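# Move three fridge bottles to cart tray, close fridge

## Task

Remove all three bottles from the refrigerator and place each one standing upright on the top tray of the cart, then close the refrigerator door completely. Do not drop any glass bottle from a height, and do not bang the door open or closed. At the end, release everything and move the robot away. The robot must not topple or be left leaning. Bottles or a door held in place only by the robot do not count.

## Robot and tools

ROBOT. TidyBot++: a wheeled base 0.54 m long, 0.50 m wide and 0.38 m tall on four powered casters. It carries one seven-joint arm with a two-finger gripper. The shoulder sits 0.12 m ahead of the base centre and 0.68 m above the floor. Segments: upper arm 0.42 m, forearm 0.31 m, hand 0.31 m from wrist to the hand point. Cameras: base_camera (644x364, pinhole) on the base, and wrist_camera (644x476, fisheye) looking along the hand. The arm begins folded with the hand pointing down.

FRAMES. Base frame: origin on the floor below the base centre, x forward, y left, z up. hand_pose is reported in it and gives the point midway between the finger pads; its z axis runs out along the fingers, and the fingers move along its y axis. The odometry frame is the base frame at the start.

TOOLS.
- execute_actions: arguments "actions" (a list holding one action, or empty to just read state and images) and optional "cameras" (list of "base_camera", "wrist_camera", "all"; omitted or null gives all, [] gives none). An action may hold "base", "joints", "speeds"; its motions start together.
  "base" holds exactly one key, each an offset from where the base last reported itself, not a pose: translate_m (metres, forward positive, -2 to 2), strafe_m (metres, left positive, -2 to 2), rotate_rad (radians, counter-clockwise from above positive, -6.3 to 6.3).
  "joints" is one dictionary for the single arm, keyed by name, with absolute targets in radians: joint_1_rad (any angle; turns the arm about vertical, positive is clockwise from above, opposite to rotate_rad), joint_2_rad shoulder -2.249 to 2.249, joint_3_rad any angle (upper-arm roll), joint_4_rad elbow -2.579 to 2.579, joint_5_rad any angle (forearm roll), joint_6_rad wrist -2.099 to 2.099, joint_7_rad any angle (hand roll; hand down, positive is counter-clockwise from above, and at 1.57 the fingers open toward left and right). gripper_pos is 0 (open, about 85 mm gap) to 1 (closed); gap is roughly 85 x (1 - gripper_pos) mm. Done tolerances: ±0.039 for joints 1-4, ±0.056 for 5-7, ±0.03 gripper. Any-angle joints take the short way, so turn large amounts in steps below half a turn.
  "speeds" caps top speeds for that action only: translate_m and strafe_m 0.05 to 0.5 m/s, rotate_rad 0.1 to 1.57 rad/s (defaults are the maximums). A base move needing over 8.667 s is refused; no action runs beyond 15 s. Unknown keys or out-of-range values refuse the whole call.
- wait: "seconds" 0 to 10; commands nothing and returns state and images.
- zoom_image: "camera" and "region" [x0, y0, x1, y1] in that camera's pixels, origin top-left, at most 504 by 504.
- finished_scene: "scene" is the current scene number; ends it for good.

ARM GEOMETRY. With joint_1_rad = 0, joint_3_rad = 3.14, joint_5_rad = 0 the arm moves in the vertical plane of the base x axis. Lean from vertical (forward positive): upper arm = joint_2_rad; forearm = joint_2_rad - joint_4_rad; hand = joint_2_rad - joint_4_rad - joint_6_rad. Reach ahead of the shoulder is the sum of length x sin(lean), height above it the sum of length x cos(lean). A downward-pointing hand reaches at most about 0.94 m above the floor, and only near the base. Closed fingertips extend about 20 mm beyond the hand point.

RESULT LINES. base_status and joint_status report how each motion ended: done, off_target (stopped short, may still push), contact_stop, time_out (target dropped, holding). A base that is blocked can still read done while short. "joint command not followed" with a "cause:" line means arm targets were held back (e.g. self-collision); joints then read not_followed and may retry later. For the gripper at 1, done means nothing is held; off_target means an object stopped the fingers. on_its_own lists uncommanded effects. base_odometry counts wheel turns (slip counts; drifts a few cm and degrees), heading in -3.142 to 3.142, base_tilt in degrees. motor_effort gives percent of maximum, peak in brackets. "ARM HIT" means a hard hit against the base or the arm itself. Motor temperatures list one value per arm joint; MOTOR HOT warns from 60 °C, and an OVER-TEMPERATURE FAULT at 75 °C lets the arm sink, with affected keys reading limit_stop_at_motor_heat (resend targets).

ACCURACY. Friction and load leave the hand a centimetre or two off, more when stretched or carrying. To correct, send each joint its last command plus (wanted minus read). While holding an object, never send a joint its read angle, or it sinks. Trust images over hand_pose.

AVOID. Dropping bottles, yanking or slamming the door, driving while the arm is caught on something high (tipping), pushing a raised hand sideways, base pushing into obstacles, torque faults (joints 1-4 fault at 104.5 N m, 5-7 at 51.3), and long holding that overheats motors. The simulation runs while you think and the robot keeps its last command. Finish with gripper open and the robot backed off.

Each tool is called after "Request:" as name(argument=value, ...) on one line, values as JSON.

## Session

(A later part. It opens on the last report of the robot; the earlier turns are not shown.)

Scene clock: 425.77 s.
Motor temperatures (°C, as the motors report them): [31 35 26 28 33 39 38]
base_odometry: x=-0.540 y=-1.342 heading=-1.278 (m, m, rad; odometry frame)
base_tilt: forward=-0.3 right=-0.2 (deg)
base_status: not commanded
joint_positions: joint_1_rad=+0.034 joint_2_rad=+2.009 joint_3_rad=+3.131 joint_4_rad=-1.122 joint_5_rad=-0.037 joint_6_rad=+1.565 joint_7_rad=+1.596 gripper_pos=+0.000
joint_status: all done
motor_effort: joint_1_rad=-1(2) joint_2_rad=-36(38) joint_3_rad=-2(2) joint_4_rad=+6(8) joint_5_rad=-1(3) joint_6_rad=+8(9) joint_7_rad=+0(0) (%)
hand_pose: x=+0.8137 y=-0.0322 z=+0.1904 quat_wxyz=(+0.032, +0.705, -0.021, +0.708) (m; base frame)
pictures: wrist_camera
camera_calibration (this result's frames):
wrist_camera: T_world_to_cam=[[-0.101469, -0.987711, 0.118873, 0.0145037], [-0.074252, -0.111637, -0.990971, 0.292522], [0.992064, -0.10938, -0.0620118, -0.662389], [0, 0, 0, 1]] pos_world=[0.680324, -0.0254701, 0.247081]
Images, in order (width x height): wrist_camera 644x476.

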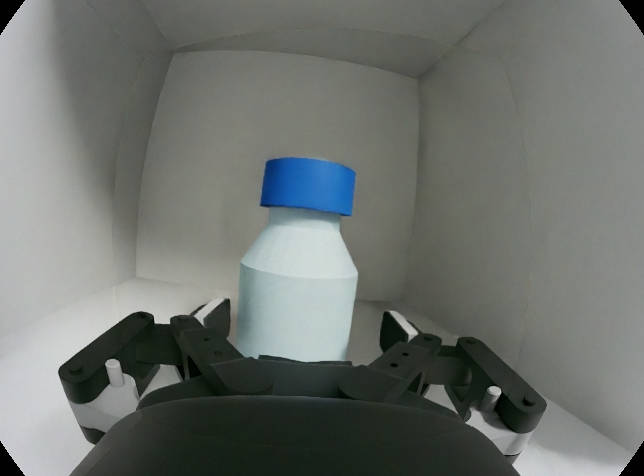

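Request:
execute_actions(actions=[{"base":{"translate_m":0.03},"speeds":{"translate_m":0.06},"joints":{"gripper_pos":1}}], cameras=[])

Request:
execute_actions(actions=[{"base":{"translate_m":-0.74},"speeds":{"translate_m":0.3},"joints":{"joint_2_rad":1.95}}], cameras=[])

Request:
execute_actions(actions=[{"joints":{"joint_1_rad":0,"joint_2_rad":0.2,"joint_4_rad":-1.4,"joint_6_rad":0.03}}], cameras=[])

Request:
execute_actions(actions=[{"base":{"rotate_rad":-2.4},"speeds":{"rotate_rad":0.7}}], cameras=[])

Request:
execute_actions(actions=[{"joints":{"joint_2_rad":0.3,"joint_4_rad":-1.632,"joint_6_rad":0.11}}], cameras=["wrist_camera"])

Scene clock: 439.83 s.
Motor temperatures (°C, as the motors report them): [31 35 26 28 33 39 38]
base_odometry: x=-0.532 y=-1.370 heading=-1.278 (m, m, rad; odometry frame)
base_tilt: forward=-0.3 right=-0.2 (deg)
base_status: done
joint_positions: joint_1_rad=+0.032 joint_2_rad=+2.010 joint_3_rad=+3.131 joint_4_rad=-1.121 joint_5_rad=-0.037 joint_6_rad=+1.563 joint_7_rad=+1.596 gripper_pos=+0.292
joint_status: gripper_pos off_target (ended at +0.292, target +1.000)
motor_effort: joint_1_rad=+0(2) joint_2_rad=-36(38) joint_3_rad=-2(2) joint_4_rad=+7(7) joint_5_rad=+0(3) joint_6_rad=+9(10) joint_7_rad=+0(0) (%)
hand_pose: x=+0.8137 y=-0.0312 z=+0.1896 quat_wxyz=(+0.032, +0.706, -0.021, +0.707) (m; base frame)
pictures: none
No camera images: the call's "cameras" was empty. Leave "cameras" out to get every camera's image.

Scene clock: 443.30 s.
Motor temperatures (°C, as the motors report them): [31 35 26 28 33 39 38]
base_odometry: x=-0.746 y=-0.662 heading=-1.277 (m, m, rad; odometry frame)
base_tilt: forward=-0.3 right=-0.2 (deg)
base_status: done
joint_positions: joint_1_rad=+0.031 joint_2_rad=+1.977 joint_3_rad=+3.131 joint_4_rad=-1.120 joint_5_rad=-0.037 joint_6_rad=+1.539 joint_7_rad=+1.596 gripper_pos=+0.292
joint_status: all done
motor_effort: joint_1_rad=-1(5) joint_2_rad=-42(44) joint_3_rad=-2(3) joint_4_rad=+9(11) joint_5_rad=+0(0) joint_6_rad=+12(13) joint_7_rad=+0(0) (%)
hand_pose: x=+0.8301 y=-0.0307 z=+0.2057 quat_wxyz=(+0.031, +0.702, -0.021, +0.711) (m; base frame)
pictures: none
No camera images: the call's "cameras" was empty. Leave "cameras" out to get every camera's image.

Scene clock: 446.23 s.
Motor temperatures (°C, as the motors report them): [31 36 26 28 33 39 38]
base_odometry: x=-0.746 y=-0.662 heading=-1.277 (m, m, rad; odometry frame)
base_tilt: forward=-0.3 right=-0.2 (deg)
base_status: not commanded
joint_positions: joint_1_rad=+0.027 joint_2_rad=+0.226 joint_3_rad=+3.131 joint_4_rad=-1.397 joint_5_rad=-0.037 joint_6_rad=+0.037 joint_7_rad=+1.596 gripper_pos=+0.292
joint_status: all done
motor_effort: joint_1_rad=+0(2) joint_2_rad=-32(55) joint_3_rad=-1(2) joint_4_rad=+29(28) joint_5_rad=-1(1) joint_6_rad=+12(13) joint_7_rad=+0(0) (%)
hand_pose: x=+0.8384 y=-0.0118 z=+1.0706 quat_wxyz=(+0.001, +0.712, -0.011, +0.702) (m; base frame)
pictures: none
No camera images: the call's "cameras" was empty. Leave "cameras" out to get every camera's image.

Scene clock: 450.47 s.
Motor temperatures (°C, as the motors report them): [31 36 26 28 33 39 38]
base_odometry: x=-0.746 y=-0.662 heading=+2.607 (m, m, rad; odometry frame)
base_tilt: forward=-0.3 right=-0.2 (deg)
base_status: done
joint_positions: joint_1_rad=+0.005 joint_2_rad=+0.226 joint_3_rad=+3.142 joint_4_rad=-1.398 joint_5_rad=-0.037 joint_6_rad=+0.036 joint_7_rad=+1.596 gripper_pos=+0.292
joint_status: not commanded
motor_effort: joint_1_rad=+0(6) joint_2_rad=-33(34) joint_3_rad=-1(5) joint_4_rad=+29(29) joint_5_rad=-1(1) joint_6_rad=+13(13) joint_7_rad=+0(1) (%)
hand_pose: x=+0.8386 y=-0.0031 z=+1.0695 quat_wxyz=(-0.002, +0.713, -0.007, +0.701) (m; base frame)
pictures: none
No camera images: the call's "cameras" was empty. Leave "cameras" out to get every camera's image.

Scene clock: 451.70 s.
Motor temperatures (°C, as the motors report them): [31 36 26 28 33 39 38]
base_odometry: x=-0.746 y=-0.662 heading=+2.607 (m, m, rad; odometry frame)
base_tilt: forward=-0.3 right=-0.2 (deg)
base_status: not commanded
joint_positions: joint_1_rad=+0.005 joint_2_rad=+0.319 joint_3_rad=+3.142 joint_4_rad=-1.629 joint_5_rad=-0.037 joint_6_rad=+0.065 joint_7_rad=+1.596 gripper_pos=+0.292
joint_status: all done
motor_effort: joint_1_rad=-1(0) joint_2_rad=-35(40) joint_3_rad=-1(1) joint_4_rad=+27(29) joint_5_rad=-1(2) joint_6_rad=+12(12) joint_7_rad=+0(0) (%)
hand_pose: x=+0.8394 y=-0.0034 z=+0.8700 quat_wxyz=(-0.001, +0.808, -0.008, +0.589) (m; base frame)
pictures: wrist_camera
camera_calibration (this result's frames):
wrist_camera: T_world_to_cam=[[-0.00430096, -0.995311, 0.0966344, -0.0975082], [-0.372228, -0.0880977, -0.923951, 1.16298], [0.928131, -0.0399439, -0.370103, -0.320665], [0, 0, 0, 1]] pos_world=[0.730093, -0.00740362, 0.965281]
Images, in order (width x height): wrist_camera 644x476.

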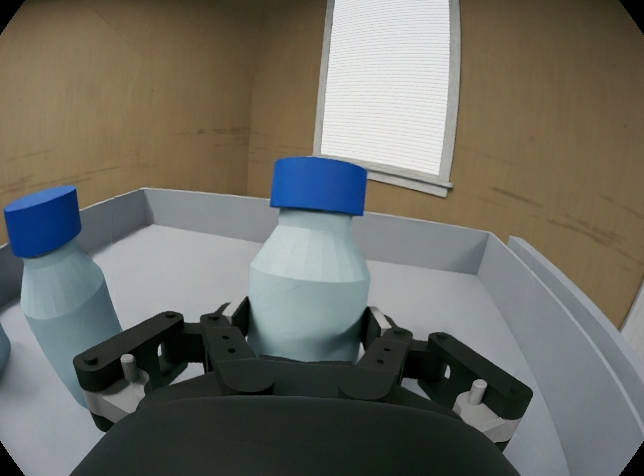

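Request:
execute_actions(actions=[{"joints":{"gripper_pos":0}}], cameras=[])

Request:
execute_actions(actions=[{"joints":{"joint_2_rad":0.0,"joint_4_rad":-1.6,"joint_6_rad":-0.3}}], cameras=["wrist_camera"])

Scene clock: 459.90 s.
Motor temperatures (°C, as the motors report them): [31 36 26 28 33 39 38]
base_odometry: x=-0.746 y=-0.662 heading=+2.607 (m, m, rad; odometry frame)
base_tilt: forward=-0.3 right=-0.2 (deg)
base_status: not commanded
joint_positions: joint_1_rad=+0.005 joint_2_rad=+0.300 joint_3_rad=+3.142 joint_4_rad=-1.629 joint_5_rad=-0.037 joint_6_rad=+0.079 joint_7_rad=+1.596 gripper_pos=+0.000
joint_status: all done
motor_effort: joint_1_rad=-1(4) joint_2_rad=-29(35) joint_3_rad=-1(4) joint_4_rad=+22(27) joint_5_rad=-1(1) joint_6_rad=+8(12) joint_7_rad=+0(0) (%)
hand_pose: x=+0.8370 y=-0.0033 z=+0.8873 quat_wxyz=(-0.001, +0.799, -0.008, +0.602) (m; base frame)
pictures: none
No camera images: the call's "cameras" was empty. Leave "cameras" out to get every camera's image.

Scene clock: 461.50 s.
Motor temperatures (°C, as the motors report them): [31 35 26 28 33 39 38]
base_odometry: x=-0.746 y=-0.662 heading=+2.607 (m, m, rad; odometry frame)
base_tilt: forward=-0.3 right=-0.2 (deg)
base_status: not commanded
joint_positions: joint_1_rad=+0.005 joint_2_rad=-0.004 joint_3_rad=+3.142 joint_4_rad=-1.621 joint_5_rad=-0.037 joint_6_rad=-0.268 joint_7_rad=+1.596 gripper_pos=+0.000
joint_status: all done
motor_effort: joint_1_rad=-1(1) joint_2_rad=-20(32) joint_3_rad=-1(1) joint_4_rad=+23(23) joint_5_rad=-1(1) joint_6_rad=+8(8) joint_7_rad=+0(0) (%)
hand_pose: x=+0.7274 y=+0.0012 z=+0.9919 quat_wxyz=(-0.005, +0.809, -0.003, +0.588) (m; base frame)
pictures: wrist_camera
camera_calibration (this result's frames):
wrist_camera: T_world_to_cam=[[0.00819616, -0.995557, 0.093799, -0.111465], [-0.372803, -0.0900817, -0.923527, 1.23432], [0.927874, -0.0273992, -0.371886, -0.169523], [0, 0, 0, 1]] pos_world=[0.61837, -0.00442419, 1.08734]
Images, in order (width x height): wrist_camera 644x476.

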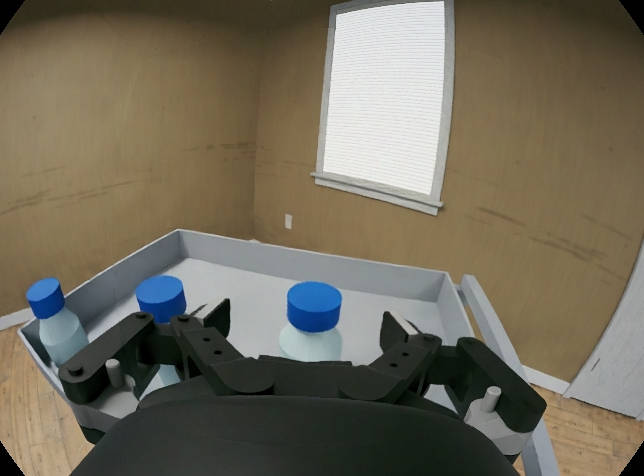

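Request:
execute_actions(actions=[{"base":{"rotate_rad":2.4}}], cameras=[])

Request:
execute_actions(actions=[{"base":{"translate_m":-0.35}}], cameras=[])

Request:
execute_actions(actions=[{"base":{"strafe_m":0.7}}], cameras=[])

Request:
execute_actions(actions=[{"base":{"translate_m":0.55}}])

Scene clock: 472.97 s.
Motor temperatures (°C, as the motors report them): [31 35 26 28 33 39 38]
base_odometry: x=-0.746 y=-0.662 heading=-1.277 (m, m, rad; odometry frame)
base_tilt: forward=-0.3 right=-0.2 (deg)
base_status: done
joint_positions: joint_1_rad=+0.002 joint_2_rad=+0.004 joint_3_rad=+3.140 joint_4_rad=-1.621 joint_5_rad=-0.037 joint_6_rad=-0.268 joint_7_rad=+1.596 gripper_pos=+0.000
joint_status: not commanded
motor_effort: joint_1_rad=+0(4) joint_2_rad=-21(23) joint_3_rad=-1(4) joint_4_rad=+23(24) joint_5_rad=-2(2) joint_6_rad=+8(8) joint_7_rad=+0(0) (%)
hand_pose: x=+0.7300 y=+0.0043 z=+0.9866 quat_wxyz=(-0.007, +0.812, -0.001, +0.584) (m; base frame)
pictures: none
No camera images: the call's "cameras" was empty. Leave "cameras" out to get every camera's image.

Scene clock: 475.00 s.
Motor temperatures (°C, as the motors report them): [31 35 26 28 33 39 38]
base_odometry: x=-0.848 y=-0.327 heading=-1.276 (m, m, rad; odometry frame)
base_tilt: forward=-0.3 right=-0.1 (deg)
base_status: done
joint_positions: joint_1_rad=+0.002 joint_2_rad=-0.005 joint_3_rad=+3.140 joint_4_rad=-1.621 joint_5_rad=-0.037 joint_6_rad=-0.271 joint_7_rad=+1.596 gripper_pos=+0.000
joint_status: not commanded
motor_effort: joint_1_rad=+0(1) joint_2_rad=-20(24) joint_3_rad=-1(1) joint_4_rad=+23(25) joint_5_rad=-1(2) joint_6_rad=+8(9) joint_7_rad=+0(0) (%)
hand_pose: x=+0.7269 y=+0.0044 z=+0.9915 quat_wxyz=(-0.007, +0.810, -0.001, +0.587) (m; base frame)
pictures: none
No camera images: the call's "cameras" was empty. Leave "cameras" out to get every camera's image.

Scene clock: 477.77 s.
Motor temperatures (°C, as the motors report them): [31 35 26 28 33 39 38]
base_odometry: x=-0.178 y=-0.123 heading=-1.276 (m, m, rad; odometry frame)
base_tilt: forward=-0.3 right=-0.2 (deg)
base_status: done
joint_positions: joint_1_rad=+0.002 joint_2_rad=-0.005 joint_3_rad=+3.140 joint_4_rad=-1.621 joint_5_rad=-0.037 joint_6_rad=-0.271 joint_7_rad=+1.596 gripper_pos=+0.000
joint_status: not commanded
motor_effort: joint_1_rad=-1(4) joint_2_rad=-20(22) joint_3_rad=-1(4) joint_4_rad=+23(24) joint_5_rad=-1(1) joint_6_rad=+8(8) joint_7_rad=+0(1) (%)
hand_pose: x=+0.7269 y=+0.0044 z=+0.9915 quat_wxyz=(-0.007, +0.810, -0.001, +0.587) (m; base frame)
pictures: none
No camera images: the call's "cameras" was empty. Leave "cameras" out to get every camera's image.

Scene clock: 480.23 s.
Motor temperatures (°C, as the motors report them): [31 35 26 28 33 39 38]
base_odometry: x=-0.018 y=-0.650 heading=-1.275 (m, m, rad; odometry frame)
base_tilt: forward=-0.3 right=-0.2 (deg)
base_status: done
joint_positions: joint_1_rad=+0.002 joint_2_rad=+0.003 joint_3_rad=+3.140 joint_4_rad=-1.621 joint_5_rad=-0.037 joint_6_rad=-0.272 joint_7_rad=+1.596 gripper_pos=+0.000
joint_status: not commanded
motor_effort: joint_1_rad=-1(1) joint_2_rad=-20(23) joint_3_rad=-1(0) joint_4_rad=+23(25) joint_5_rad=-1(2) joint_6_rad=+8(9) joint_7_rad=+0(1) (%)
hand_pose: x=+0.7292 y=+0.0044 z=+0.9866 quat_wxyz=(-0.007, +0.812, -0.001, +0.583) (m; base frame)
pictures: base_camera, wrist_camera
camera_calibration (this result's frames):
wrist_camera: T_world_to_cam=[[0.0145254, -0.995501, 0.0936355, -0.11226], [-0.382326, -0.0920589, -0.91943, 1.23333], [0.923913, -0.0224442, -0.381943, -0.160234], [0, 0, 0, 1]] pos_world=[0.621207, -0.00181201, 1.08327]
Images, in order (width x height): base_camera 644x364, wrist_camera 644x476.

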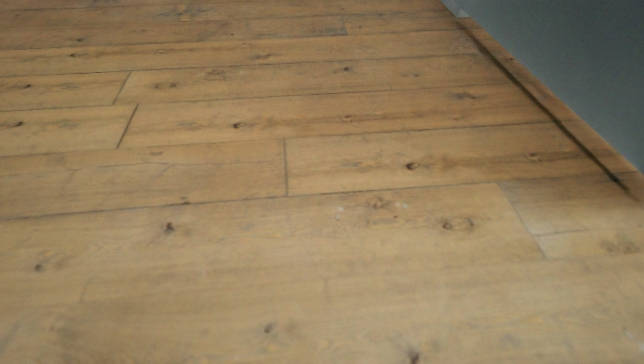

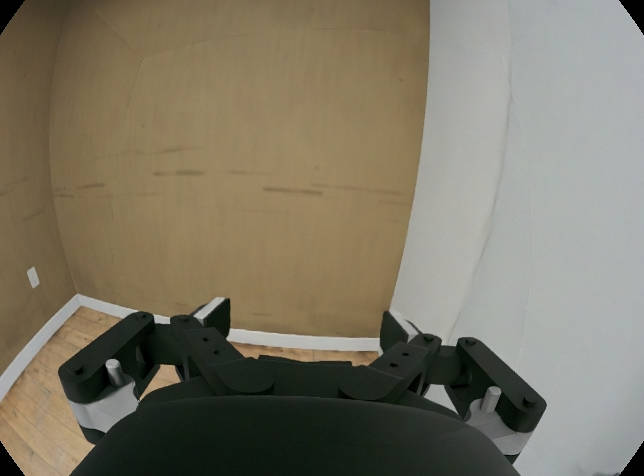

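Request:
execute_actions(actions=[{"base":{"strafe_m":-0.6},"speeds":{"strafe_m":0.1}}])

Scene clock: 490.40 s.
Motor temperatures (°C, as the motors report them): [31 35 26 28 33 39 38]
base_odometry: x=-0.592 y=-0.824 heading=-1.275 (m, m, rad; odometry frame)
base_tilt: forward=-0.3 right=-0.2 (deg)
base_status: done
joint_positions: joint_1_rad=-0.002 joint_2_rad=+0.003 joint_3_rad=+3.135 joint_4_rad=-1.621 joint_5_rad=-0.037 joint_6_rad=-0.272 joint_7_rad=+1.596 gripper_pos=+0.000
joint_status: not commanded
motor_effort: joint_1_rad=-1(5) joint_2_rad=-21(21) joint_3_rad=-1(5) joint_4_rad=+23(24) joint_5_rad=-1(0) joint_6_rad=+8(8) joint_7_rad=+0(0) (%)
hand_pose: x=+0.7290 y=+0.0096 z=+0.9866 quat_wxyz=(-0.010, +0.812, +0.002, +0.583) (m; base frame)
pictures: base_camera, wrist_camera
camera_calibration (this result's frames):
wrist_camera: T_world_to_cam=[[0.0230409, -0.995341, 0.0936215, -0.113265], [-0.381568, -0.0953126, -0.919413, 1.23322], [0.924053, -0.0145388, -0.381987, -0.160138], [0, 0, 0, 1]] pos_world=[0.621144, 0.00247551, 1.08327]
Images, in order (width x height): base_camera 644x364, wrist_camera 644x476.

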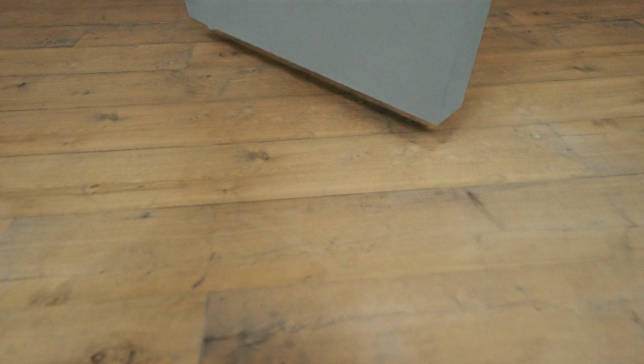

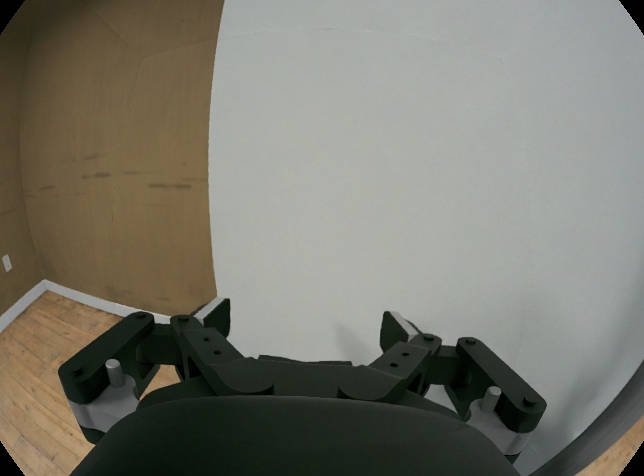

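Request:
execute_actions(actions=[{"base":{"translate_m":0.35},"speeds":{"translate_m":0.07}}], cameras=["base_camera"])

Scene clock: 500.93 s.
Motor temperatures (°C, as the motors report them): [31 35 26 28 33 39 38]
base_odometry: x=-0.490 y=-1.159 heading=-1.275 (m, m, rad; odometry frame)
base_tilt: forward=-0.3 right=-0.2 (deg)
base_status: done
joint_positions: joint_1_rad=-0.003 joint_2_rad=-0.052 joint_3_rad=+3.136 joint_4_rad=-1.634 joint_5_rad=-0.037 joint_6_rad=-0.343 joint_7_rad=+1.596 gripper_pos=+0.000
joint_status: not commanded
motor_effort: joint_1_rad=-3(4) joint_2_rad=-10(21) joint_3_rad=-2(3) joint_4_rad=+31(34) joint_5_rad=-1(0) joint_6_rad=+17(20) joint_7_rad=+1(2) (%)
hand_pose: x=+0.7034 y=+0.0102 z=+0.9905 quat_wxyz=(-0.010, +0.821, +0.003, +0.571) (m; base frame)
pictures: base_camera
Images, in order (width x height): base_camera 644x364.

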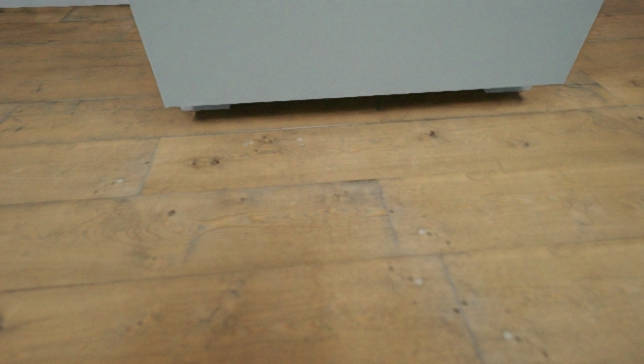

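Closed. Back away.

Request:
execute_actions(actions=[{"base":{"translate_m":-0.4}}], cameras=[])

Request:
finished_scene(scene=2)

Scene clock: 511.40 s.
Motor temperatures (°C, as the motors report them): [31 34 26 29 33 39 38]
base_odometry: x=-0.607 y=-0.776 heading=-1.275 (m, m, rad; odometry frame)
base_tilt: forward=-0.3 right=-0.1 (deg)
base_status: done
joint_positions: joint_1_rad=-0.002 joint_2_rad=-0.005 joint_3_rad=+3.136 joint_4_rad=-1.607 joint_5_rad=-0.037 joint_6_rad=-0.328 joint_7_rad=+1.596 gripper_pos=+0.000
joint_status: not commanded
motor_effort: joint_1_rad=+0(3) joint_2_rad=-20(24) joint_3_rad=-1(2) joint_4_rad=+24(30) joint_5_rad=-2(1) joint_6_rad=+8(16) joint_7_rad=+1(1) (%)
hand_pose: x=+0.7223 y=+0.0100 z=+0.9835 quat_wxyz=(-0.010, +0.822, +0.003, +0.569) (m; base frame)
pictures: none
No camera images: the call's "cameras" was empty. Leave "cameras" out to get every camera's image.

The scene is finished: the task was done.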